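# Fetch the loaded cart to the yellow bay, close door

## Task

Go into the adjoining room, get the utility cart and leave it parked in the yellow-taped bay. All four of its wheels must sit inside the tape, with none resting on the tape itself. The cart's load must still be aboard, and no part of it may hang past the cart's edges. After that, close the sliding door completely. Moving the door open or shut violently fails the task, as does the robot falling over or finishing tilted. Anything that stays in place at the end only because the robot is holding it does not count.

## Robot and tools

ROBOT. TidyBot++: a mobile base (0.54 m long, 0.50 m wide, 0.38 m high) on four powered casters, carrying one seven-joint arm with a two-finger gripper. The shoulder sits 0.12 m ahead of the base centre and 0.68 m above the floor. The arm starts folded with the hand pointing down. Folded, the hand reaches up to 0.08 m beyond the base front, and the elbow can be as high as 1.15 m. Cameras: base_camera (pinhole, 644x364) on the base front, and wrist_camera (fisheye, 644x476), which looks the way the hand points.

FRAMES. Base frame: origin on the floor below the base centre, x forward, y left, z up. hand_pose is reported in this frame. It is the point between the finger pads; its z axis runs out along the fingers and its y axis along the closing line. Odometry frame: the base frame as it was when the scene began. Heading is positive to the left and runs from -3.142 to 3.142. base_odometry counts wheel turns only, so slip shows up as travel, and it drifts a few cm and degrees over many moves.

execute_actions. Arguments: "actions", a list holding either one action or none (an empty list only reports state and images), and optional "cameras", a list of base_camera, wrist_camera or all. Leaving it out, null or ["all"] returns every camera; [] returns none. An action has "base", "joints" or both, plus optional "speeds"; its motions start together.
- "base": exactly one key, an offset relative to where the base last measured itself. translate_m: metres straight ahead, forward positive, -2 to 2. strafe_m: metres sideways, left positive, -2 to 2. rotate_rad: radians on the spot, counter-clockwise from above positive, -6.3 to 6.3.
- "joints": absolute targets, in radians, by name. joint_1_rad: any angle; it turns the whole arm about vertical, and positive is clockwise from above, opposite to rotate_rad. joint_2_rad: -2.249 to 2.249 (shoulder). joint_3_rad: any angle. joint_4_rad: -2.579 to 2.579 (elbow). joint_5_rad: any angle. joint_6_rad: -2.099 to 2.099 (wrist). joint_7_rad: any angle. gripper_pos: 0 (open, pad gap about 85 mm) to 1 (closed, squeezing roughly 100 N per finger). The gap is about 85 x (1 - gripper_pos) mm. Any-angle joints take the short way round, so send steps under half a turn. The done tolerance is ±0.039 for joints 1 to 4, ±0.056 for joints 5 to 7 and ±0.03 for the gripper.
- "speeds": caps the top speed for this action only. translate_m and strafe_m take 0.05 to 0.5 m/s; rotate_rad takes 0.1 to 1.57 rad/s. The default is the maximum. A base move that would need more than 8.667 s is refused. No action runs past 15 s.
An unknown key or an out-of-range value refuses the whole call, and nothing moves. A joint or base left out of an action may keep pushing toward its earlier target. Once a result reports a stop, the later calls in that same reply are skipped.

ARM GEOMETRY. With joint_1_rad = 0, joint_3_rad = 3.14 and joint_5_rad = 0, the arm stays in the x-z plane. Angles from vertical, with forward positive: upper arm (0.42 m) = j2; forearm (0.31 m) = j2 - j4; hand (0.31 m) = j2 - j4 - j6. Reach ahead of the shoulder is the sum of L·sin of these angles, and height above it is the sum of L·cos. A downward-pointing hand tops out near 0.94 m above the floor, close to the base. At joint_7_rad 1.57 with the hand down, the fingers open toward the robot's left and right.

OTHER TOOLS. wait: seconds, 0 to 10; it commands nothing new. zoom_image: camera (base_camera or wrist_camera) and region [x0, y0, x1, y1], in pixels of that camera's latest full image, at most 504x504. read_manual: optional section "licences"; it only returns text. finished_scene: scene, the number of the current scene. It ends the scene for good, after the last command has been held, and reports success.

RESULT LINES. base_status and joint_status describe how the last accepted action ended. "done" means the target was reached; for the base it only means the wheels turned that far. "off_target" means the motion stopped away from its target and may still be pushing. "contact_stop" or "time_out" means the target was dropped and the motion holds where it stopped. "not_followed", together with "joint command not followed" and a "cause:" line, means a self-collision check held back the arm's targets; the gripper still moves. "limit_stop_at_motor_heat" means an overheated motor stopped; resend the target. on_its_own lists movement that was not commanded. joint_positions, hand_pose, base_odometry and base_tilt (degrees, forward and right positive) are given, each with about 1 degree of bias. motor_effort gives the percent of maximum, with the peak in brackets; it is noisy. Motor temperatures: MOTOR HOT appears from 60 °C, and OVER-TEMPERATURE FAULT at 75 °C, after which the arm sinks. "ARM HIT" means the arm struck the base or itself. The pictures line lists the order of the images.

ACCURACY. Friction can leave a joint a bit off target while the result still says done. To correct it, send last command + (wanted - read). Do not do this while an obstacle blocks the joint, and never send a joint its read angle while it holds something, because the arm can sag further. The hand often ends 1-2 cm off, more with the arm stretched out, so keep the fingers clear of the floor.

AVOID. Open and close the door with slow, capped speeds so that it never slams. Don't drive while the arm is caught on something about 0.8 m or higher, and avoid sideways pulls on a raised hand; either can tip the robot. Backing off or retracting the arm rights a slight lean. A blocked base keeps shoving hard and may still report done. A torque sensor at its limit (joints 1-4: 104.5 N m, warning at 56.7; joints 5-7: 51.3, warning at 29.4) freezes the arm for 10 s. Move the cart gently so that its load does not slide off or shift past the edges. Release the cart and door before finishing. Something may occasionally nudge loose objects.

Each tool is called after ">>>" as name(argument=value, ...), one argument or row to a line, values as JSON.

## Session

>>> execute_actions(
  actions=[],
)

Scene clock: 0.00 s.
Motor temperatures (°C, as the motors report them): [30 28 29 30 32 36 37]
base_odometry: x=+0.000 y=+0.000 heading=+0.000 (m, m, rad; odometry frame)
base_tilt: forward=-0.6 right=+0.3 (deg)
base_status: not commanded
joint_positions: joint_1_rad=+0.030 joint_2_rad=-0.317 joint_3_rad=+3.135 joint_4_rad=-2.528 joint_5_rad=+0.030 joint_6_rad=-0.856 joint_7_rad=+1.601 gripper_pos=+0.000
joint_status: not commanded
motor_effort: joint_1_rad=+0 joint_2_rad=-4 joint_3_rad=+2 joint_4_rad=+16 joint_5_rad=+0 joint_6_rad=+1 joint_7_rad=+1 (%)
hand_pose: x=+0.2633 y=-0.0094 z=+0.5836 quat_wxyz=(+0.014, +0.999, +0.013, +0.037) (m; base frame)
pictures: base_camera, wrist_camera
Images, in order (width x height): base_camera 644x364, wrist_camera 644x476.

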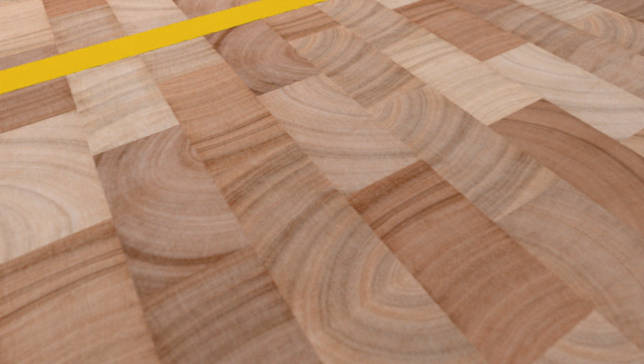

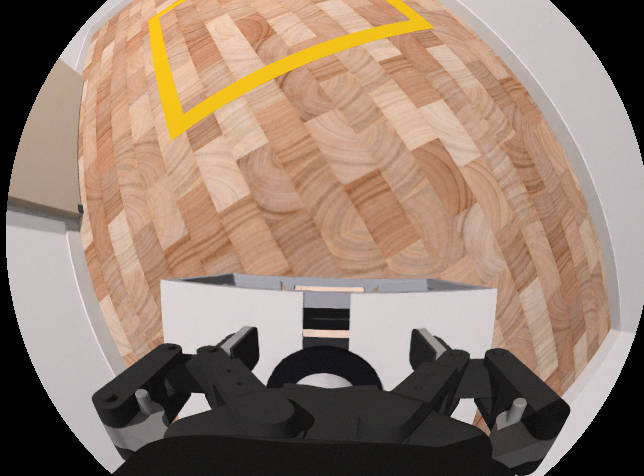

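>>> execute_actions(
  actions=[
    {"joints":{"joint_6_rad":0.3,"joint_1_rad":-0.9}},
  ],
  cameras=["wrist_camera"],
)

Scene clock: 5.03 s.
Motor temperatures (°C, as the motors report them): [30 28 29 30 32 36 37]
base_odometry: x=+0.000 y=+0.000 heading=+0.000 (m, m, rad; odometry frame)
base_tilt: forward=-0.7 right=+0.2 (deg)
base_status: not commanded
joint_positions: joint_1_rad=-0.882 joint_2_rad=-0.317 joint_3_rad=+3.135 joint_4_rad=-2.528 joint_5_rad=+0.030 joint_6_rad=+0.266 joint_7_rad=+1.601 gripper_pos=+0.000
joint_status: all done
motor_effort: joint_1_rad=+0(1) joint_2_rad=-7(7) joint_3_rad=+1(2) joint_4_rad=+17(18) joint_5_rad=+1(1) joint_6_rad=+7(6) joint_7_rad=+1(2) (%)
hand_pose: x=+0.3750 y=+0.3213 z=+0.7803 quat_wxyz=(-0.229, +0.734, +0.379, +0.515) (m; base frame)
pictures: wrist_camera
Images, in order (width x height): wrist_camera 644x476.

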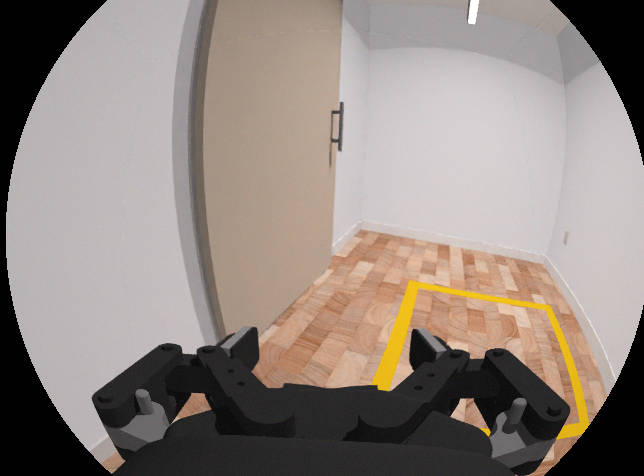

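>>> execute_actions(
  actions=[
    {"base":{"rotate_rad":0.65},"joints":{"joint_1_rad":-1.57}},
  ],
  cameras=[],
)

>>> execute_actions(
  actions=[
    {"base":{"strafe_m":-0.4}},
  ],
  cameras=[],
)

>>> execute_actions(
  actions=[
    {"base":{"translate_m":1.5}},
  ],
)

Scene clock: 17.77 s.
Motor temperatures (°C, as the motors report them): [30 28 29 30 32 36 37]
base_odometry: x=+0.000 y=+0.000 heading=+0.649 (m, m, rad; odometry frame)
base_tilt: forward=-0.6 right=+0.2 (deg)
base_status: done
joint_positions: joint_1_rad=-1.551 joint_2_rad=-0.317 joint_3_rad=+3.135 joint_4_rad=-2.528 joint_5_rad=+0.030 joint_6_rad=+0.266 joint_7_rad=+1.601 gripper_pos=+0.000
joint_status: all done
motor_effort: joint_1_rad=+0(2) joint_2_rad=-7(9) joint_3_rad=+1(3) joint_4_rad=+18(18) joint_5_rad=+0(1) joint_6_rad=+7(8) joint_7_rad=+2(2) (%)
hand_pose: x=+0.1205 y=+0.4108 z=+0.7803 quat_wxyz=(-0.386, +0.569, +0.599, +0.411) (m; base frame)
pictures: none
No camera images: the call's "cameras" was empty. Leave "cameras" out to get every camera's image.

Scene clock: 19.93 s.
Motor temperatures (°C, as the motors report them): [30 28 29 30 32 36 37]
base_odometry: x=+0.242 y=-0.318 heading=+0.650 (m, m, rad; odometry frame)
base_tilt: forward=-0.6 right=+0.3 (deg)
base_status: done
joint_positions: joint_1_rad=-1.551 joint_2_rad=-0.319 joint_3_rad=+3.135 joint_4_rad=-2.528 joint_5_rad=+0.030 joint_6_rad=+0.267 joint_7_rad=+1.601 gripper_pos=+0.000
joint_status: not commanded
motor_effort: joint_1_rad=+0(0) joint_2_rad=-7(11) joint_3_rad=+2(2) joint_4_rad=+18(19) joint_5_rad=-1(0) joint_6_rad=+8(8) joint_7_rad=+2(2) (%)
hand_pose: x=+0.1204 y=+0.4105 z=+0.7809 quat_wxyz=(-0.386, +0.568, +0.599, +0.411) (m; base frame)
pictures: none
No camera images: the call's "cameras" was empty. Leave "cameras" out to get every camera's image.

Scene clock: 24.30 s.
Motor temperatures (°C, as the motors report them): [30 28 29 30 32 36 37]
base_odometry: x=+1.437 y=+0.589 heading=+0.650 (m, m, rad; odometry frame)
base_tilt: forward=-0.6 right=+0.2 (deg)
base_status: done
joint_positions: joint_1_rad=-1.552 joint_2_rad=-0.319 joint_3_rad=+3.135 joint_4_rad=-2.528 joint_5_rad=+0.030 joint_6_rad=+0.267 joint_7_rad=+1.601 gripper_pos=+0.000
joint_status: not commanded
motor_effort: joint_1_rad=+0(1) joint_2_rad=-8(8) joint_3_rad=+2(4) joint_4_rad=+18(18) joint_5_rad=+0(0) joint_6_rad=+8(8) joint_7_rad=+2(2) (%)
hand_pose: x=+0.1201 y=+0.4105 z=+0.7809 quat_wxyz=(-0.386, +0.568, +0.599, +0.411) (m; base frame)
pictures: base_camera, wrist_camera
Images, in order (width x height): base_camera 644x364, wrist_camera 644x476.

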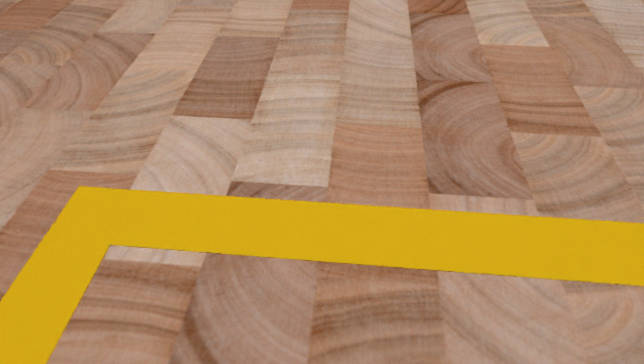

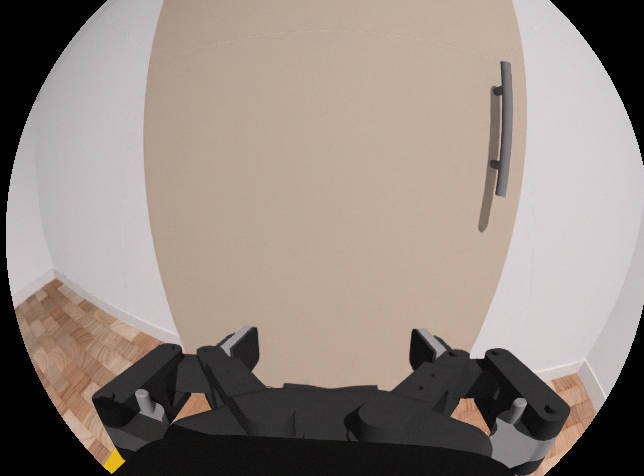

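>>> execute_actions(
  actions=[
    {"base":{"rotate_rad":1.49},"joints":{"joint_1_rad":0,"joint_4_rad":-2.32,"joint_6_rad":0.43,"joint_5_rad":0,"joint_7_rad":1.57}},
  ],
  cameras=[],
)

>>> execute_actions(
  actions=[
    {"base":{"strafe_m":-0.65}},
  ],
)

Scene clock: 31.33 s.
Motor temperatures (°C, as the motors report them): [30 28 29 30 32 36 37]
base_odometry: x=+1.438 y=+0.589 heading=+2.139 (m, m, rad; odometry frame)
base_tilt: forward=-0.6 right=+0.3 (deg)
base_status: done
joint_positions: joint_1_rad=-0.018 joint_2_rad=-0.319 joint_3_rad=+3.135 joint_4_rad=-2.331 joint_5_rad=+0.030 joint_6_rad=+0.393 joint_7_rad=+1.593 gripper_pos=+0.000
joint_status: all done
motor_effort: joint_1_rad=+0(1) joint_2_rad=-9(9) joint_3_rad=+2(3) joint_4_rad=+20(20) joint_5_rad=+0(0) joint_6_rad=+8(8) joint_7_rad=+1(2) (%)
hand_pose: x=+0.5818 y=+0.0166 z=+0.9316 quat_wxyz=(+0.006, +0.724, +0.032, +0.689) (m; base frame)
pictures: none
No camera images: the call's "cameras" was empty. Leave "cameras" out to get every camera's image.

Scene clock: 34.00 s.
Motor temperatures (°C, as the motors report them): [30 28 29 30 32 36 37]
base_odometry: x=+1.985 y=+0.939 heading=+2.140 (m, m, rad; odometry frame)
base_tilt: forward=-0.6 right=+0.4 (deg)
base_status: done
joint_positions: joint_1_rad=-0.017 joint_2_rad=-0.319 joint_3_rad=+3.135 joint_4_rad=-2.331 joint_5_rad=+0.030 joint_6_rad=+0.393 joint_7_rad=+1.593 gripper_pos=+0.000
joint_status: not commanded
motor_effort: joint_1_rad=+0(1) joint_2_rad=-9(10) joint_3_rad=+2(4) joint_4_rad=+20(20) joint_5_rad=-1(1) joint_6_rad=+8(8) joint_7_rad=+2(2) (%)
hand_pose: x=+0.5819 y=+0.0161 z=+0.9317 quat_wxyz=(+0.006, +0.724, +0.031, +0.690) (m; base frame)
pictures: base_camera, wrist_camera
Images, in order (width x height): base_camera 644x364, wrist_camera 644x476.

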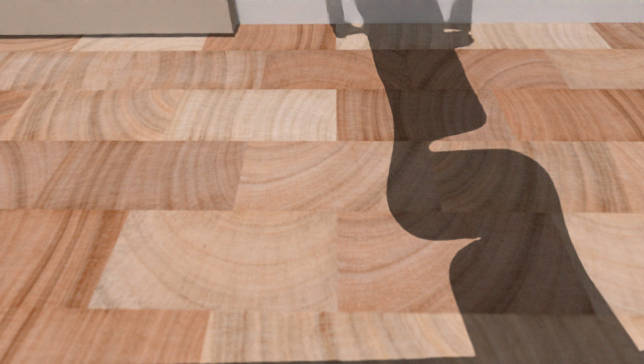

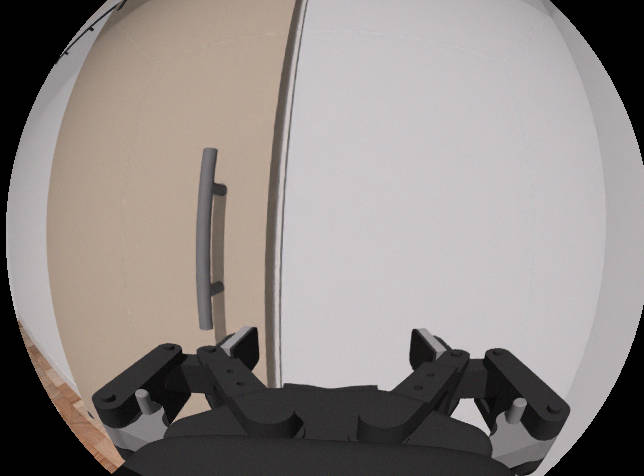

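>>> execute_actions(
  actions=[
    {"base":{"strafe_m":0.25}},
  ],
  cameras=[],
)

>>> execute_actions(
  actions=[
    {"base":{"translate_m":0.22}},
  ],
)

Scene clock: 40.37 s.
Motor temperatures (°C, as the motors report them): [30 28 29 30 32 36 37]
base_odometry: x=+1.774 y=+0.805 heading=+2.141 (m, m, rad; odometry frame)
base_tilt: forward=-0.7 right=+0.3 (deg)
base_status: done
joint_positions: joint_1_rad=-0.015 joint_2_rad=-0.319 joint_3_rad=+3.133 joint_4_rad=-2.331 joint_5_rad=+0.030 joint_6_rad=+0.393 joint_7_rad=+1.593 gripper_pos=+0.000
joint_status: not commanded
motor_effort: joint_1_rad=+0(1) joint_2_rad=-9(10) joint_3_rad=+1(4) joint_4_rad=+20(20) joint_5_rad=+0(0) joint_6_rad=+8(8) joint_7_rad=+1(2) (%)
hand_pose: x=+0.5819 y=+0.0166 z=+0.9318 quat_wxyz=(+0.006, +0.723, +0.032, +0.690) (m; base frame)
pictures: none
No camera images: the call's "cameras" was empty. Leave "cameras" out to get every camera's image.

Scene clock: 42.07 s.
Motor temperatures (°C, as the motors report them): [30 28 29 30 32 36 37]
base_odometry: x=+1.655 y=+0.990 heading=+2.142 (m, m, rad; odometry frame)
base_tilt: forward=-0.6 right=+0.2 (deg)
base_status: done
joint_positions: joint_1_rad=-0.015 joint_2_rad=-0.315 joint_3_rad=+3.133 joint_4_rad=-2.327 joint_5_rad=+0.030 joint_6_rad=+0.395 joint_7_rad=+1.593 gripper_pos=+0.000
joint_status: not commanded
motor_effort: joint_1_rad=+0(1) joint_2_rad=-9(13) joint_3_rad=+1(2) joint_4_rad=+20(21) joint_5_rad=+0(1) joint_6_rad=+8(8) joint_7_rad=+1(2) (%)
hand_pose: x=+0.5835 y=+0.0166 z=+0.9330 quat_wxyz=(+0.006, +0.723, +0.032, +0.690) (m; base frame)
pictures: base_camera, wrist_camera
Images, in order (width x height): base_camera 644x364, wrist_camera 644x476.

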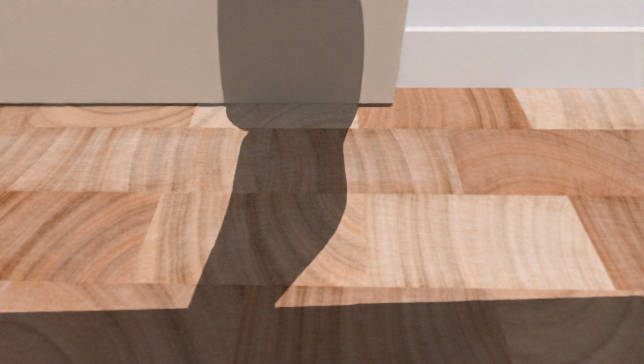

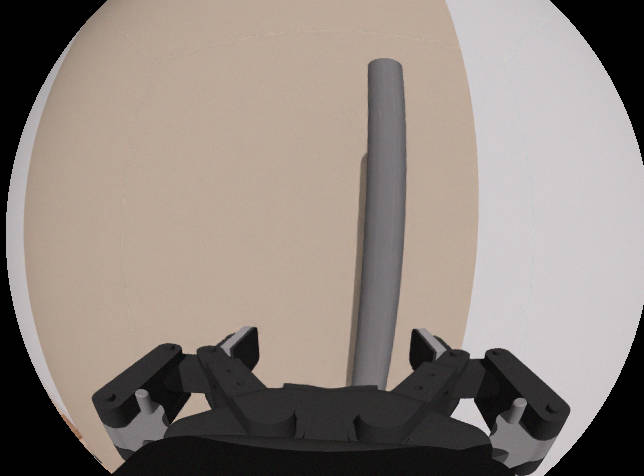

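>>> execute_actions(
  actions=[
    {"base":{"strafe_m":-0.04}},
  ],
  cameras=[],
)

>>> execute_actions(
  actions=[
    {"base":{"translate_m":0.07}},
  ],
  cameras=["wrist_camera"],
)

>>> execute_actions(
  actions=[
    {"joints":{"gripper_pos":1}},
  ],
  cameras=["wrist_camera"],
)

Scene clock: 46.63 s.
Motor temperatures (°C, as the motors report them): [30 28 29 30 32 36 37]
base_odometry: x=+1.689 y=+1.011 heading=+2.142 (m, m, rad; odometry frame)
base_tilt: forward=-0.6 right=+0.3 (deg)
base_status: done
joint_positions: joint_1_rad=-0.015 joint_2_rad=-0.315 joint_3_rad=+3.134 joint_4_rad=-2.327 joint_5_rad=+0.030 joint_6_rad=+0.395 joint_7_rad=+1.593 gripper_pos=+0.000
joint_status: not commanded
motor_effort: joint_1_rad=+0(2) joint_2_rad=-10(10) joint_3_rad=+2(3) joint_4_rad=+20(20) joint_5_rad=-1(1) joint_6_rad=+7(8) joint_7_rad=+2(1) (%)
hand_pose: x=+0.5836 y=+0.0156 z=+0.9331 quat_wxyz=(+0.006, +0.723, +0.031, +0.690) (m; base frame)
pictures: none
No camera images: the call's "cameras" was empty. Leave "cameras" out to get every camera's image.

Scene clock: 47.73 s.
Motor temperatures (°C, as the motors report them): [30 28 29 30 32 36 37]
base_odometry: x=+1.651 y=+1.071 heading=+2.142 (m, m, rad; odometry frame)
base_tilt: forward=-0.7 right=+0.2 (deg)
base_status: done
joint_positions: joint_1_rad=-0.015 joint_2_rad=-0.313 joint_3_rad=+3.134 joint_4_rad=-2.326 joint_5_rad=+0.030 joint_6_rad=+0.396 joint_7_rad=+1.593 gripper_pos=+0.000
joint_status: not commanded
motor_effort: joint_1_rad=+0(1) joint_2_rad=-9(12) joint_3_rad=+2(2) joint_4_rad=+20(21) joint_5_rad=-1(1) joint_6_rad=+8(8) joint_7_rad=+1(1) (%)
hand_pose: x=+0.5843 y=+0.0156 z=+0.9331 quat_wxyz=(+0.006, +0.723, +0.031, +0.690) (m; base frame)
pictures: wrist_camera
Images, in order (width x height): wrist_camera 644x476.

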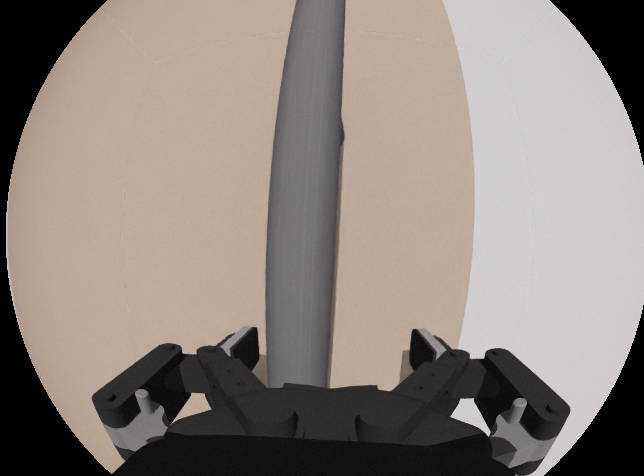

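Scene clock: 48.83 s.
Motor temperatures (°C, as the motors report them): [30 28 29 30 32 36 37]
base_odometry: x=+1.651 y=+1.071 heading=+2.142 (m, m, rad; odometry frame)
base_tilt: forward=-0.6 right=+0.2 (deg)
base_status: not commanded
joint_positions: joint_1_rad=-0.021 joint_2_rad=-0.313 joint_3_rad=+3.110 joint_4_rad=-2.326 joint_5_rad=+0.022 joint_6_rad=+0.396 joint_7_rad=+1.556 gripper_pos=+0.751
joint_status: gripper_pos off_target (ended at +0.751, target +1.000)
motor_effort: joint_1_rad=+6(9) joint_2_rad=-11(11) joint_3_rad=+8(12) joint_4_rad=+23(23) joint_5_rad=+2(4) joint_6_rad=+10(9) joint_7_rad=+6(7) (%)
hand_pose: x=+0.5832 y=+0.0304 z=+0.9325 quat_wxyz=(-0.015, +0.723, +0.027, +0.690) (m; base frame)
pictures: wrist_camera
Images, in order (width x height): wrist_camera 644x476.

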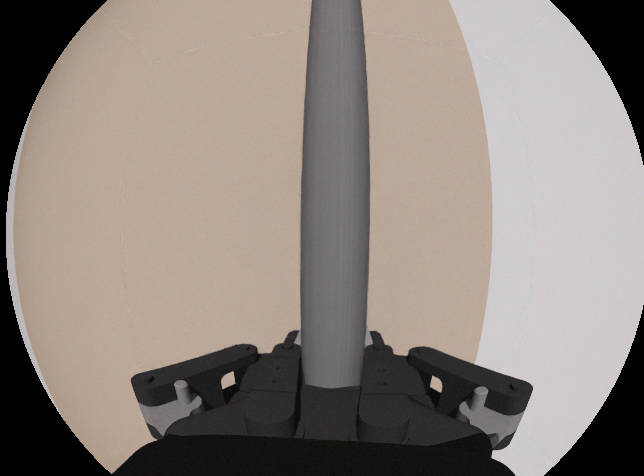

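>>> execute_actions(
  actions=[
    {"base":{"strafe_m":0.75},"speeds":{"strafe_m":0.15}},
  ],
)

Scene clock: 56.87 s.
Motor temperatures (°C, as the motors report them): [30 28 29 30 32 36 37]
base_odometry: x=+1.020 y=+0.665 heading=+2.142 (m, m, rad; odometry frame)
base_tilt: forward=-0.7 right=+0.3 (deg)
base_status: done
joint_positions: joint_1_rad=+0.019 joint_2_rad=-0.263 joint_3_rad=+3.152 joint_4_rad=-2.290 joint_5_rad=+0.009 joint_6_rad=+0.400 joint_7_rad=+1.575 gripper_pos=+0.763
joint_status: not commanded
motor_effort: joint_1_rad=+0(19) joint_2_rad=-19(26) joint_3_rad=+0(22) joint_4_rad=+16(25) joint_5_rad=+2(4) joint_6_rad=+7(12) joint_7_rad=+4(4) (%)
hand_pose: x=+0.6026 y=-0.0127 z=+0.9321 quat_wxyz=(+0.012, +0.727, -0.006, +0.687) (m; base frame)
pictures: base_camera, wrist_camera
Images, in order (width x height): base_camera 644x364, wrist_camera 644x476.

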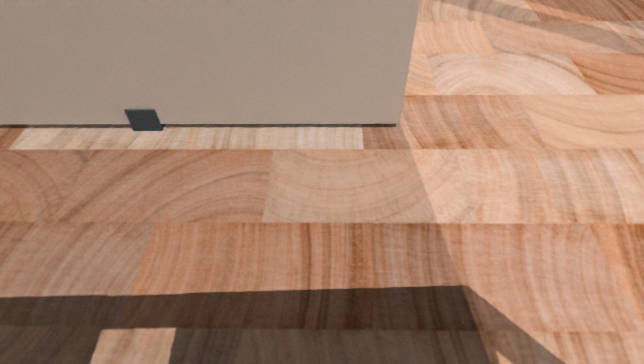

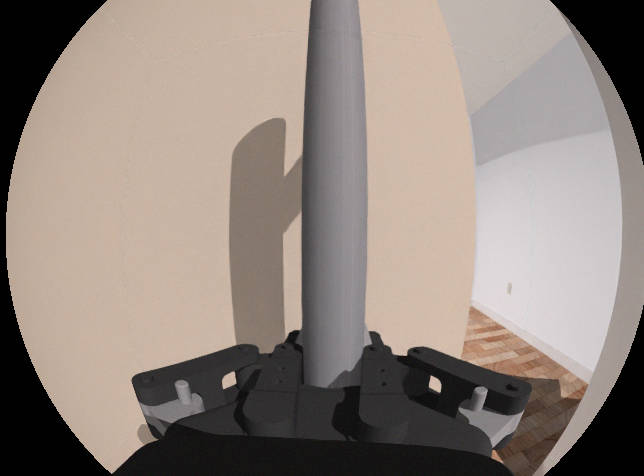

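Guide is ~0.33 from the edge.

>>> execute_actions(
  actions=[
    {"base":{"strafe_m":0.24},"speeds":{"strafe_m":0.06}},
  ],
)

>>> execute_actions(
  actions=[
    {"joints":{"gripper_pos":0}},
  ],
  cameras=[],
)

>>> execute_actions(
  actions=[
    {"base":{"translate_m":-0.12}},
  ],
  cameras=[],
)

>>> execute_actions(
  actions=[
    {"base":{"strafe_m":-0.57},"joints":{"joint_6_rad":0.1}},
  ],
)

Scene clock: 66.50 s.
Motor temperatures (°C, as the motors report them): [30 28 29 30 32 36 37]
base_odometry: x=+0.818 y=+0.535 heading=+2.142 (m, m, rad; odometry frame)
base_tilt: forward=-0.6 right=+0.3 (deg)
base_status: done
joint_positions: joint_1_rad=+0.051 joint_2_rad=-0.244 joint_3_rad=+3.191 joint_4_rad=-2.277 joint_5_rad=+0.009 joint_6_rad=+0.405 joint_7_rad=+1.575 gripper_pos=+0.764
joint_status: not commanded
motor_effort: joint_1_rad=-7(15) joint_2_rad=-26(29) joint_3_rad=-8(18) joint_4_rad=+13(17) joint_5_rad=+2(5) joint_6_rad=+8(9) joint_7_rad=+1(3) (%)
hand_pose: x=+0.6076 y=-0.0492 z=+0.9321 quat_wxyz=(+0.033, +0.726, -0.034, +0.686) (m; base frame)
pictures: base_camera, wrist_camera
Images, in order (width x height): base_camera 644x364, wrist_camera 644x476.

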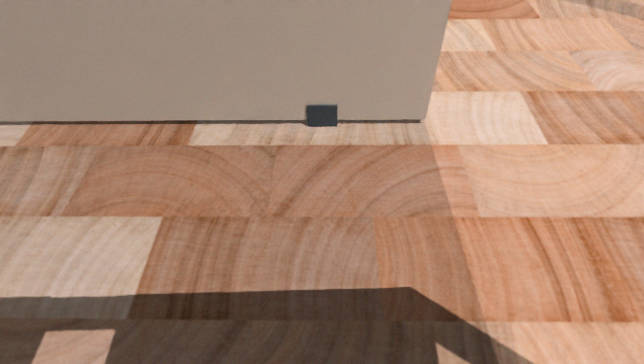

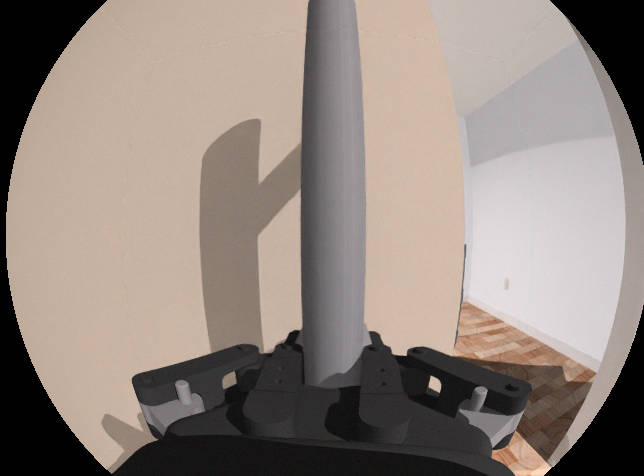

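Scene clock: 67.60 s.
Motor temperatures (°C, as the motors report them): [30 28 29 30 32 36 37]
base_odometry: x=+0.818 y=+0.535 heading=+2.142 (m, m, rad; odometry frame)
base_tilt: forward=-0.6 right=+0.2 (deg)
base_status: not commanded
joint_positions: joint_1_rad=+0.026 joint_2_rad=-0.312 joint_3_rad=+3.157 joint_4_rad=-2.318 joint_5_rad=+0.009 joint_6_rad=+0.405 joint_7_rad=+1.575 gripper_pos=+0.000
joint_status: all done
motor_effort: joint_1_rad=-1(7) joint_2_rad=-10(26) joint_3_rad=+0(8) joint_4_rad=+20(21) joint_5_rad=+0(2) joint_6_rad=+8(8) joint_7_rad=+2(1) (%)
hand_pose: x=+0.5857 y=-0.0175 z=+0.9404 quat_wxyz=(+0.015, +0.718, -0.010, +0.696) (m; base frame)
pictures: none
No camera images: the call's "cameras" was empty. Leave "cameras" out to get every camera's image.

Scene clock: 68.93 s.
Motor temperatures (°C, as the motors report them): [30 28 29 30 32 36 37]
base_odometry: x=+0.883 y=+0.434 heading=+2.142 (m, m, rad; odometry frame)
base_tilt: forward=-0.7 right=+0.3 (deg)
base_status: done
joint_positions: joint_1_rad=+0.021 joint_2_rad=-0.318 joint_3_rad=+3.150 joint_4_rad=-2.319 joint_5_rad=+0.009 joint_6_rad=+0.405 joint_7_rad=+1.575 gripper_pos=+0.000
joint_status: not commanded
motor_effort: joint_1_rad=+0(1) joint_2_rad=-10(12) joint_3_rad=+2(0) joint_4_rad=+20(21) joint_5_rad=-1(0) joint_6_rad=+8(8) joint_7_rad=+1(1) (%)
hand_pose: x=+0.5844 y=-0.0117 z=+0.9429 quat_wxyz=(+0.012, +0.716, -0.006, +0.698) (m; base frame)
pictures: none
No camera images: the call's "cameras" was empty. Leave "cameras" out to get every camera's image.

Scene clock: 71.43 s.
Motor temperatures (°C, as the motors report them): [30 28 29 30 32 36 37]
base_odometry: x=+1.363 y=+0.742 heading=+2.142 (m, m, rad; odometry frame)
base_tilt: forward=-0.7 right=+0.3 (deg)
base_status: done
joint_positions: joint_1_rad=+0.018 joint_2_rad=-0.318 joint_3_rad=+3.145 joint_4_rad=-2.323 joint_5_rad=+0.009 joint_6_rad=+0.115 joint_7_rad=+1.575 gripper_pos=+0.000
joint_status: all done
motor_effort: joint_1_rad=+0(1) joint_2_rad=-9(10) joint_3_rad=+1(3) joint_4_rad=+19(22) joint_5_rad=-1(0) joint_6_rad=+7(9) joint_7_rad=+2(2) (%)
hand_pose: x=+0.5681 y=-0.0080 z=+0.8511 quat_wxyz=(+0.009, +0.811, -0.003, +0.585) (m; base frame)
pictures: base_camera, wrist_camera
Images, in order (width x height): base_camera 644x364, wrist_camera 644x476.

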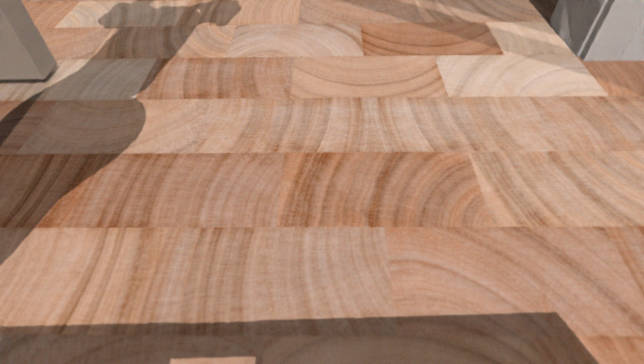

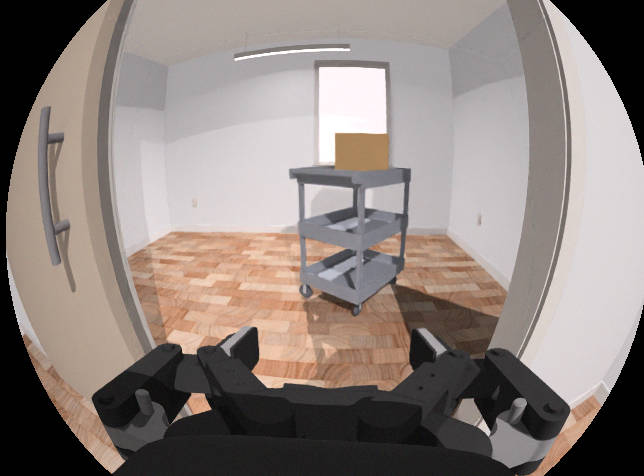

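>>> execute_actions(
  actions=[
    {"base":{"translate_m":0.85},"joints":{"joint_4_rad":-2.0,"joint_6_rad":-0.6}},
  ],
)

Scene clock: 77.10 s.
Motor temperatures (°C, as the motors report them): [30 28 29 30 32 36 37]
base_odometry: x=+0.904 y=+1.458 heading=+2.142 (m, m, rad; odometry frame)
base_tilt: forward=-0.6 right=+0.2 (deg)
base_status: done
joint_positions: joint_1_rad=+0.018 joint_2_rad=-0.317 joint_3_rad=+3.145 joint_4_rad=-2.007 joint_5_rad=+0.009 joint_6_rad=-0.568 joint_7_rad=+1.575 gripper_pos=+0.000
joint_status: all done
motor_effort: joint_1_rad=+0(0) joint_2_rad=-9(12) joint_3_rad=+1(2) joint_4_rad=+20(21) joint_5_rad=-1(0) joint_6_rad=+6(9) joint_7_rad=+2(2) (%)
hand_pose: x=+0.5405 y=-0.0091 z=+0.8466 quat_wxyz=(+0.009, +0.904, -0.005, +0.427) (m; base frame)
pictures: base_camera, wrist_camera
Images, in order (width x height): base_camera 644x364, wrist_camera 644x476.

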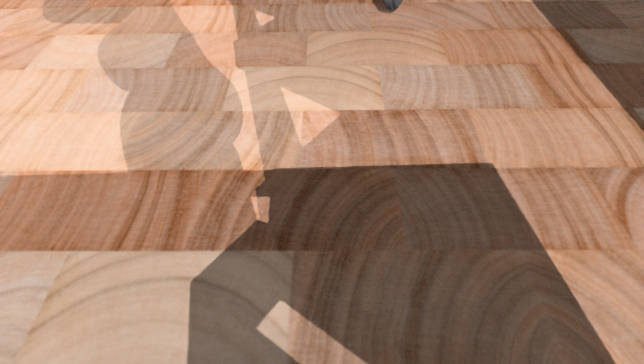

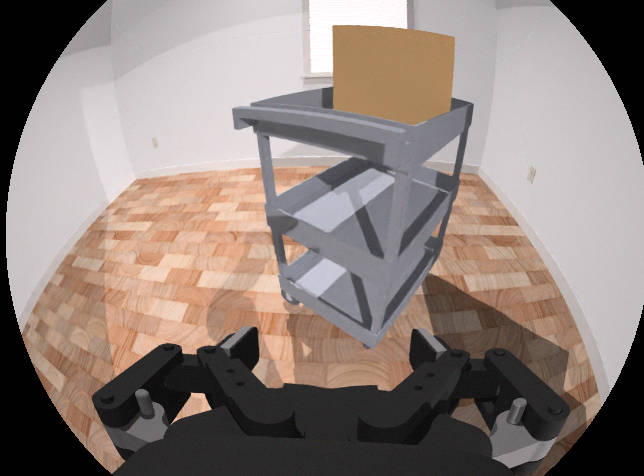

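>>> execute_actions(
  actions=[
    {"base":{"translate_m":0.3},"joints":{"joint_2_rad":0.3,"joint_4_rad":-0.7,"joint_6_rad":-2.0}},
  ],
)

Scene clock: 85.70 s.
Motor temperatures (°C, as the motors report them): [30 28 29 30 32 36 37]
base_odometry: x=+0.742 y=+1.710 heading=+2.142 (m, m, rad; odometry frame)
base_tilt: forward=-0.6 right=+0.3 (deg)
base_status: done
joint_positions: joint_1_rad=+0.018 joint_2_rad=+0.282 joint_3_rad=+3.145 joint_4_rad=-0.709 joint_5_rad=+0.009 joint_6_rad=-1.965 joint_7_rad=+1.575 gripper_pos=+0.000
joint_status: all done
motor_effort: joint_1_rad=+0(1) joint_2_rad=-25(26) joint_3_rad=+1(2) joint_4_rad=+14(21) joint_5_rad=-1(0) joint_6_rad=+1(6) joint_7_rad=+2(1) (%)
hand_pose: x=+0.5565 y=-0.0101 z=+0.9520 quat_wxyz=(+0.005, +0.996, -0.010, +0.092) (m; base frame)
pictures: base_camera, wrist_camera
Images, in order (width x height): base_camera 644x364, wrist_camera 644x476.

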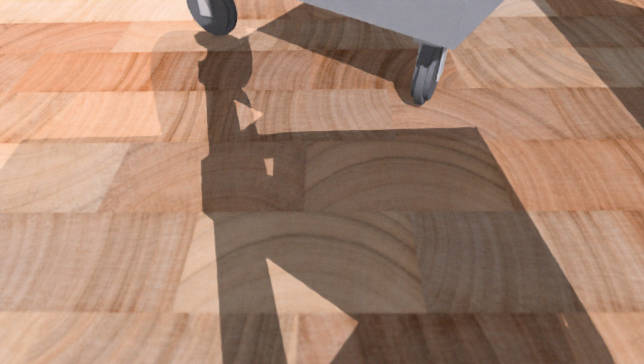

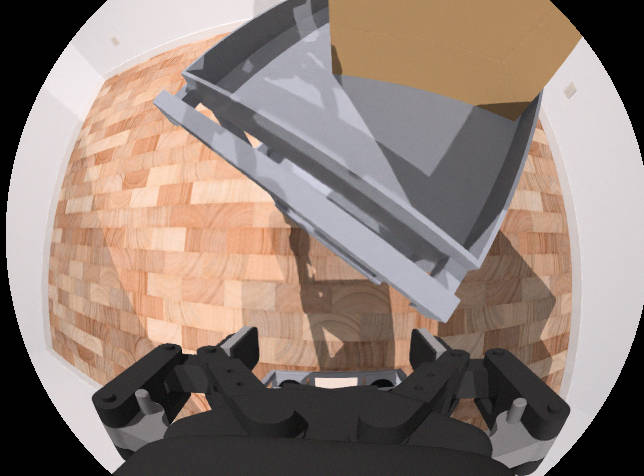

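>>> execute_actions(
  actions=[
    {"base":{"translate_m":0.2},"joints":{"joint_7_rad":2.54}},
  ],
  cameras=[],
)

>>> execute_actions(
  actions=[
    {"base":{"strafe_m":0.1}},
  ],
)

Scene clock: 91.33 s.
Motor temperatures (°C, as the motors report them): [30 28 29 31 32 36 37]
base_odometry: x=+0.634 y=+1.879 heading=+2.141 (m, m, rad; odometry frame)
base_tilt: forward=-0.6 right=+0.3 (deg)
base_status: done
joint_positions: joint_1_rad=+0.018 joint_2_rad=+0.301 joint_3_rad=+3.145 joint_4_rad=-0.708 joint_5_rad=+0.009 joint_6_rad=-1.966 joint_7_rad=+2.540 gripper_pos=+0.000
joint_status: all done
motor_effort: joint_1_rad=+0(1) joint_2_rad=-28(29) joint_3_rad=+1(1) joint_4_rad=+15(15) joint_5_rad=-1(1) joint_6_rad=+1(2) joint_7_rad=+1(1) (%)
hand_pose: x=+0.5614 y=-0.0102 z=+0.9440 quat_wxyz=(+0.043, +0.888, +0.453, +0.071) (m; base frame)
pictures: none
No camera images: the call's "cameras" was empty. Leave "cameras" out to get every camera's image.

Scene clock: 92.60 s.
Motor temperatures (°C, as the motors report them): [30 28 29 31 32 36 37]
base_odometry: x=+0.549 y=+1.825 heading=+2.141 (m, m, rad; odometry frame)
base_tilt: forward=-0.7 right=+0.3 (deg)
base_status: done
joint_positions: joint_1_rad=+0.006 joint_2_rad=+0.301 joint_3_rad=+3.142 joint_4_rad=-0.708 joint_5_rad=+0.009 joint_6_rad=-1.966 joint_7_rad=+2.540 gripper_pos=+0.000
joint_status: not commanded
motor_effort: joint_1_rad=+1(3) joint_2_rad=-26(27) joint_3_rad=+1(1) joint_4_rad=+15(15) joint_5_rad=+0(1) joint_6_rad=+1(1) joint_7_rad=+2(2) (%)
hand_pose: x=+0.5614 y=-0.0040 z=+0.9440 quat_wxyz=(+0.042, +0.884, +0.459, +0.072) (m; base frame)
pictures: base_camera, wrist_camera
Images, in order (width x height): base_camera 644x364, wrist_camera 644x476.

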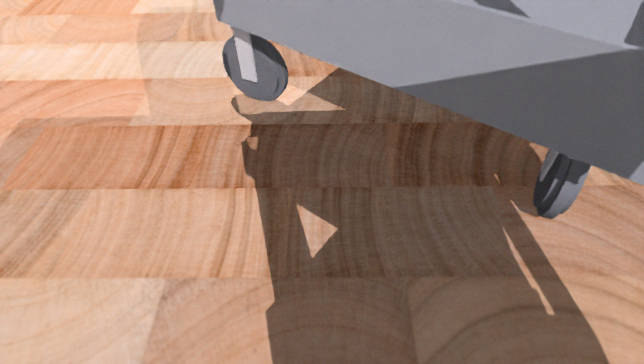

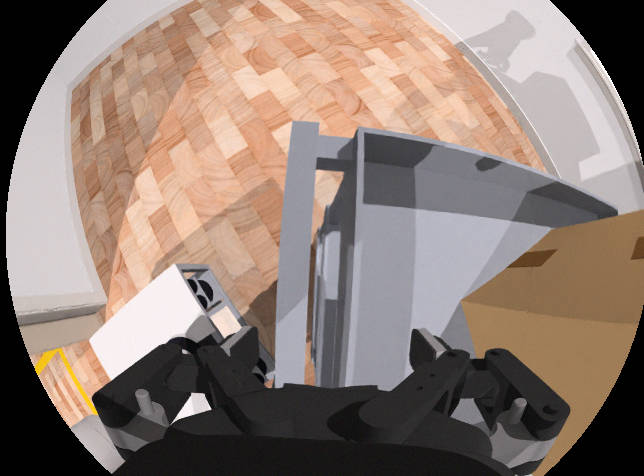

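>>> execute_actions(
  actions=[
    {"base":{"translate_m":-0.04},"joints":{"joint_2_rad":0.4,"joint_6_rad":-2.08,"gripper_pos":0.3}},
  ],
  cameras=[],
)

>>> execute_actions(
  actions=[
    {"base":{"strafe_m":-0.03}},
  ],
  cameras=["wrist_camera"],
)

Scene clock: 98.13 s.
Motor temperatures (°C, as the motors report them): [30 28 29 31 32 36 37]
base_odometry: x=+0.571 y=+1.791 heading=+2.141 (m, m, rad; odometry frame)
base_tilt: forward=-0.7 right=+0.3 (deg)
base_status: done
joint_positions: joint_1_rad=+0.006 joint_2_rad=+0.388 joint_3_rad=+3.142 joint_4_rad=-0.707 joint_5_rad=+0.009 joint_6_rad=-2.047 joint_7_rad=+2.540 gripper_pos=+0.300
joint_status: all done
motor_effort: joint_1_rad=+0(0) joint_2_rad=-29(30) joint_3_rad=+1(0) joint_4_rad=+14(15) joint_5_rad=+0(1) joint_6_rad=-2(1) joint_7_rad=+2(1) (%)
hand_pose: x=+0.5576 y=-0.0039 z=+0.9039 quat_wxyz=(+0.003, +0.887, +0.461, -0.002) (m; base frame)
pictures: none
No camera images: the call's "cameras" was empty. Leave "cameras" out to get every camera's image.

Scene clock: 99.00 s.
Motor temperatures (°C, as the motors report them): [30 28 29 31 32 36 37]
base_odometry: x=+0.596 y=+1.807 heading=+2.141 (m, m, rad; odometry frame)
base_tilt: forward=-0.7 right=+0.3 (deg)
base_status: done
joint_positions: joint_1_rad=+0.006 joint_2_rad=+0.388 joint_3_rad=+3.141 joint_4_rad=-0.707 joint_5_rad=+0.009 joint_6_rad=-2.047 joint_7_rad=+2.540 gripper_pos=+0.300
joint_status: not commanded
motor_effort: joint_1_rad=-1(3) joint_2_rad=-29(30) joint_3_rad=+0(1) joint_4_rad=+14(15) joint_5_rad=-1(2) joint_6_rad=-1(1) joint_7_rad=+1(1) (%)
hand_pose: x=+0.5576 y=-0.0038 z=+0.9038 quat_wxyz=(+0.003, +0.887, +0.461, -0.002) (m; base frame)
pictures: wrist_camera
Images, in order (width x height): wrist_camera 644x476.

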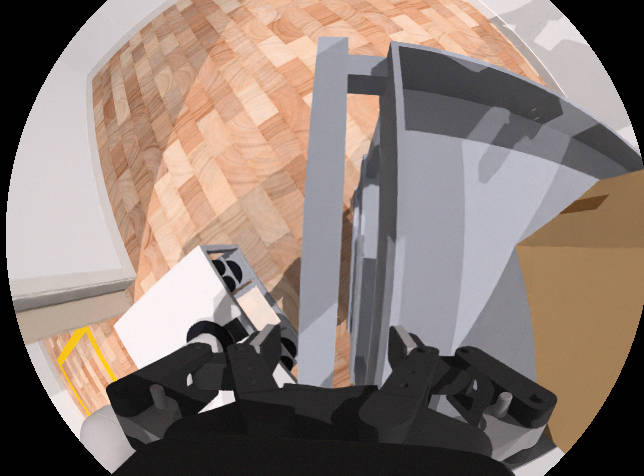

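>>> execute_actions(
  actions=[
    {"joints":{"joint_2_rad":0.29,"joint_4_rad":-1.06,"joint_6_rad":-1.76,"joint_7_rad":2.5}},
  ],
  cameras=["wrist_camera"],
)

Scene clock: 103.37 s.
Motor temperatures (°C, as the motors report them): [30 28 29 31 32 36 37]
base_odometry: x=+0.596 y=+1.807 heading=+2.141 (m, m, rad; odometry frame)
base_tilt: forward=-0.6 right=+0.2 (deg)
base_status: not commanded
joint_positions: joint_1_rad=+0.006 joint_2_rad=+0.298 joint_3_rad=+3.141 joint_4_rad=-1.049 joint_5_rad=+0.009 joint_6_rad=-1.804 joint_7_rad=+2.523 gripper_pos=+0.300
joint_status: all done
motor_effort: joint_1_rad=+1(3) joint_2_rad=-25(29) joint_3_rad=+2(3) joint_4_rad=+15(17) joint_5_rad=+0(2) joint_6_rad=+0(1) joint_7_rad=+2(2) (%)
hand_pose: x=+0.5461 y=-0.0038 z=+0.8427 quat_wxyz=(+0.002, +0.891, +0.455, -0.006) (m; base frame)
pictures: wrist_camera
Images, in order (width x height): wrist_camera 644x476.

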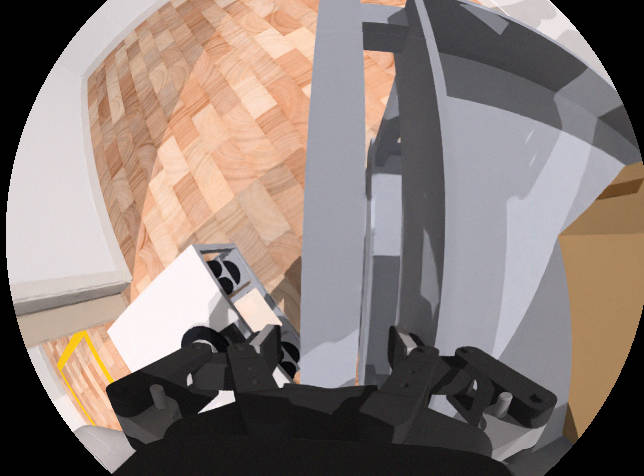

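>>> execute_actions(
  actions=[
    {"joints":{"joint_4_rad":-1.15,"joint_6_rad":-1.68}},
  ],
  cameras=[],
)

>>> execute_actions(
  actions=[
    {"joints":{"gripper_pos":1}},
  ],
  cameras=["wrist_camera"],
)

>>> execute_actions(
  actions=[
    {"base":{"translate_m":-0.3},"speeds":{"translate_m":0.1},"joints":{"joint_7_rad":2.8}},
  ],
)

Scene clock: 108.03 s.
Motor temperatures (°C, as the motors report them): [30 28 29 31 32 36 37]
base_odometry: x=+0.596 y=+1.807 heading=+2.141 (m, m, rad; odometry frame)
base_tilt: forward=-0.7 right=+0.2 (deg)
base_status: not commanded
joint_positions: joint_1_rad=+0.006 joint_2_rad=+0.257 joint_3_rad=+3.141 joint_4_rad=-1.115 joint_5_rad=+0.009 joint_6_rad=-1.727 joint_7_rad=+2.522 gripper_pos=+0.300
joint_status: all done
motor_effort: joint_1_rad=+1(2) joint_2_rad=-17(26) joint_3_rad=+2(3) joint_4_rad=+11(15) joint_5_rad=+0(1) joint_6_rad=+1(1) joint_7_rad=+2(2) (%)
hand_pose: x=+0.5473 y=-0.0038 z=+0.8402 quat_wxyz=(+0.014, +0.890, +0.455, +0.017) (m; base frame)
pictures: none
No camera images: the call's "cameras" was empty. Leave "cameras" out to get every camera's image.

Scene clock: 108.97 s.
Motor temperatures (°C, as the motors report them): [30 28 29 31 32 36 37]
base_odometry: x=+0.596 y=+1.807 heading=+2.141 (m, m, rad; odometry frame)
base_tilt: forward=-0.7 right=+0.3 (deg)
base_status: not commanded
joint_positions: joint_1_rad=+0.005 joint_2_rad=+0.254 joint_3_rad=+3.139 joint_4_rad=-1.125 joint_5_rad=+0.006 joint_6_rad=-1.719 joint_7_rad=+2.513 gripper_pos=+0.739
joint_status: gripper_pos off_target (ended at +0.739, target +1.000)
motor_effort: joint_1_rad=+0(3) joint_2_rad=-20(28) joint_3_rad=+1(4) joint_4_rad=+13(15) joint_5_rad=+1(4) joint_6_rad=+3(8) joint_7_rad=+2(4) (%)
hand_pose: x=+0.5467 y=-0.0016 z=+0.8381 quat_wxyz=(+0.012, +0.892, +0.452, +0.018) (m; base frame)
pictures: wrist_camera
Images, in order (width x height): wrist_camera 644x476.

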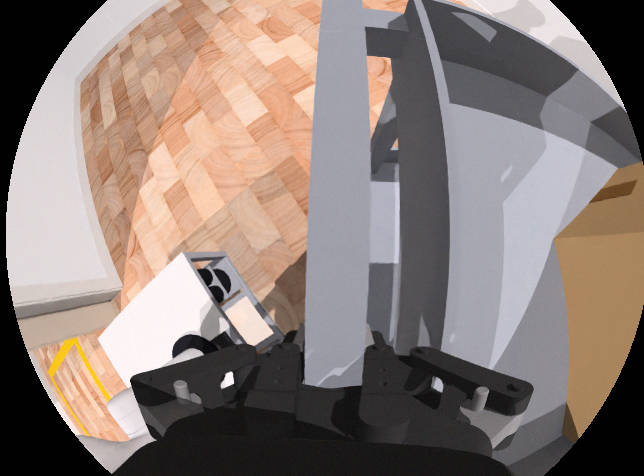

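Scene clock: 112.53 s.
Motor temperatures (°C, as the motors report them): [30 28 29 31 32 36 37]
base_odometry: x=+0.758 y=+1.555 heading=+2.141 (m, m, rad; odometry frame)
base_tilt: forward=-0.6 right=+0.3 (deg)
base_status: done
joint_positions: joint_1_rad=+0.036 joint_2_rad=+0.251 joint_3_rad=+3.161 joint_4_rad=-1.129 joint_5_rad=+0.006 joint_6_rad=-1.702 joint_7_rad=+2.789 gripper_pos=+0.739
joint_status: all done
motor_effort: joint_1_rad=-3(11) joint_2_rad=-17(24) joint_3_rad=-2(9) joint_4_rad=+11(14) joint_5_rad=-2(7) joint_6_rad=+6(8) joint_7_rad=+1(18) (%)
hand_pose: x=+0.5504 y=-0.0236 z=+0.8380 quat_wxyz=(+0.022, +0.835, +0.549, +0.021) (m; base frame)
pictures: base_camera, wrist_camera
Images, in order (width x height): base_camera 644x364, wrist_camera 644x476.

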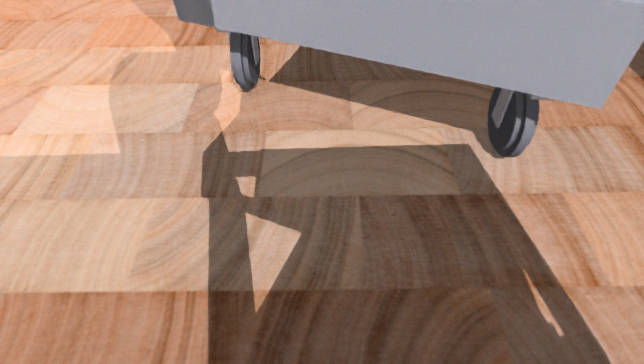

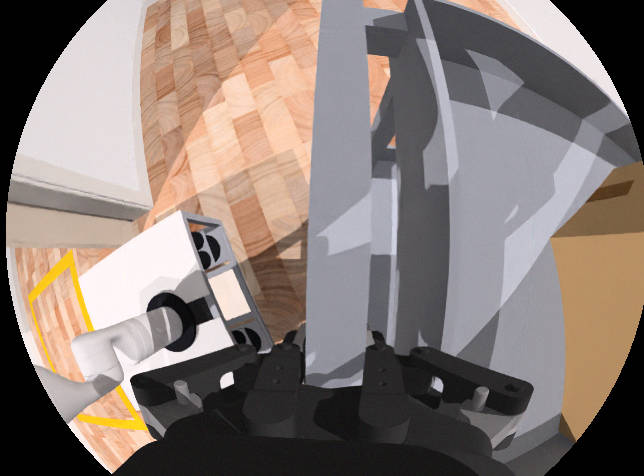

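Works.

>>> execute_actions(
  actions=[
    {"base":{"translate_m":-0.4},"speeds":{"translate_m":0.12},"joints":{"joint_7_rad":3.1}},
  ],
)

>>> execute_actions(
  actions=[
    {"base":{"translate_m":-0.4},"speeds":{"translate_m":0.12},"joints":{"joint_7_rad":3.18}},
  ],
)

Scene clock: 120.80 s.
Motor temperatures (°C, as the motors report them): [30 28 29 31 32 36 37]
base_odometry: x=+0.975 y=+1.218 heading=+2.141 (m, m, rad; odometry frame)
base_tilt: forward=-0.7 right=+0.3 (deg)
base_status: done
joint_positions: joint_1_rad=-0.016 joint_2_rad=+0.251 joint_3_rad=+3.114 joint_4_rad=-1.129 joint_5_rad=+0.006 joint_6_rad=-1.700 joint_7_rad=+3.103 gripper_pos=+0.739
joint_status: all done
motor_effort: joint_1_rad=+7(14) joint_2_rad=-18(25) joint_3_rad=+7(13) joint_4_rad=+11(14) joint_5_rad=+5(8) joint_6_rad=+5(8) joint_7_rad=-2(19) (%)
hand_pose: x=+0.5505 y=+0.0168 z=+0.8382 quat_wxyz=(+0.020, +0.706, +0.708, +0.023) (m; base frame)
pictures: base_camera, wrist_camera
Images, in order (width x height): base_camera 644x364, wrist_camera 644x476.

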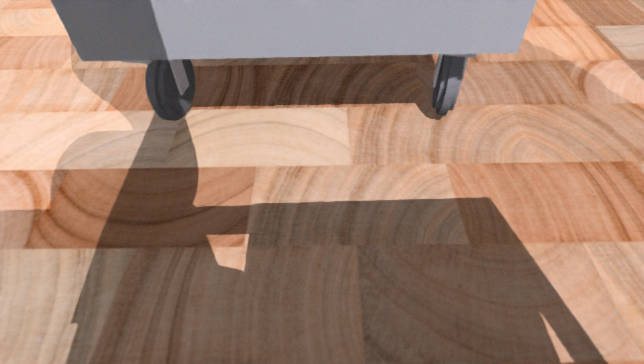

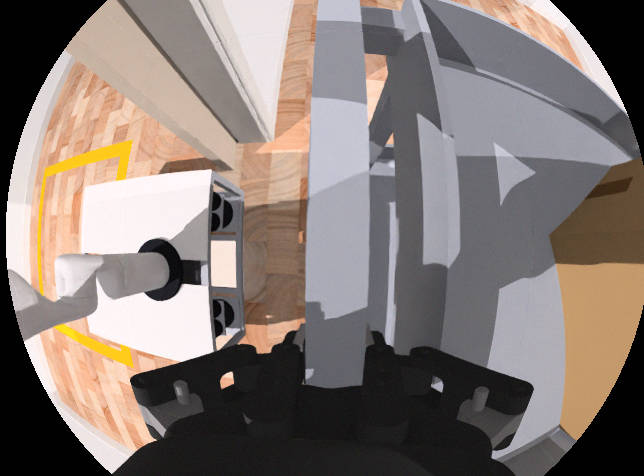

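Scene clock: 124.80 s.
Motor temperatures (°C, as the motors report them): [30 28 29 30 32 36 37]
base_odometry: x=+1.191 y=+0.881 heading=+2.142 (m, m, rad; odometry frame)
base_tilt: forward=-0.6 right=+0.3 (deg)
base_status: done
joint_positions: joint_1_rad=-0.029 joint_2_rad=+0.255 joint_3_rad=+3.101 joint_4_rad=-1.125 joint_5_rad=+0.002 joint_6_rad=-1.689 joint_7_rad=+3.197 gripper_pos=+0.739
joint_status: all done
motor_effort: joint_1_rad=+10(10) joint_2_rad=-18(28) joint_3_rad=+10(10) joint_4_rad=+12(14) joint_5_rad=+5(4) joint_6_rad=+6(8) joint_7_rad=-4(5) (%)
hand_pose: x=+0.5547 y=+0.0289 z=+0.8381 quat_wxyz=(+0.023, +0.662, +0.749, +0.028) (m; base frame)
pictures: base_camera, wrist_camera
Images, in order (width x height): base_camera 644x364, wrist_camera 644x476.

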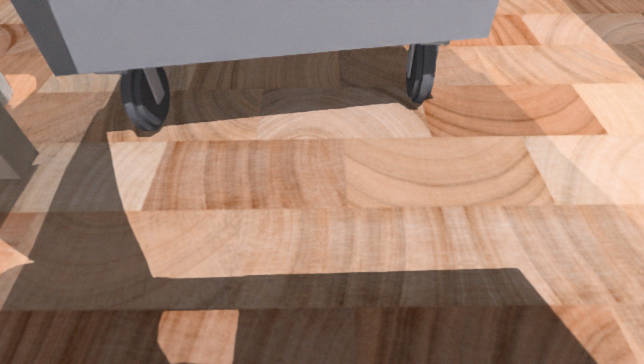

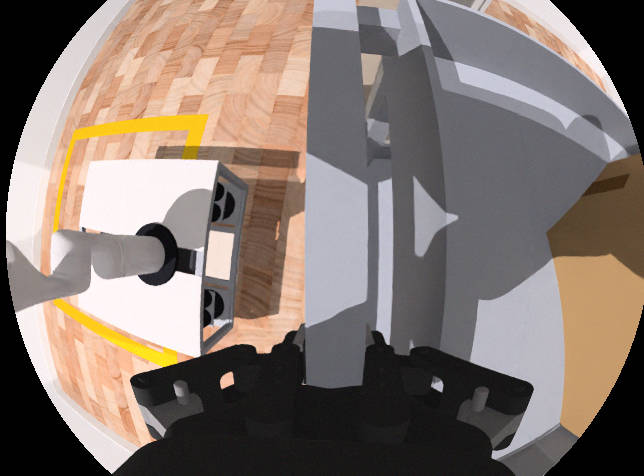

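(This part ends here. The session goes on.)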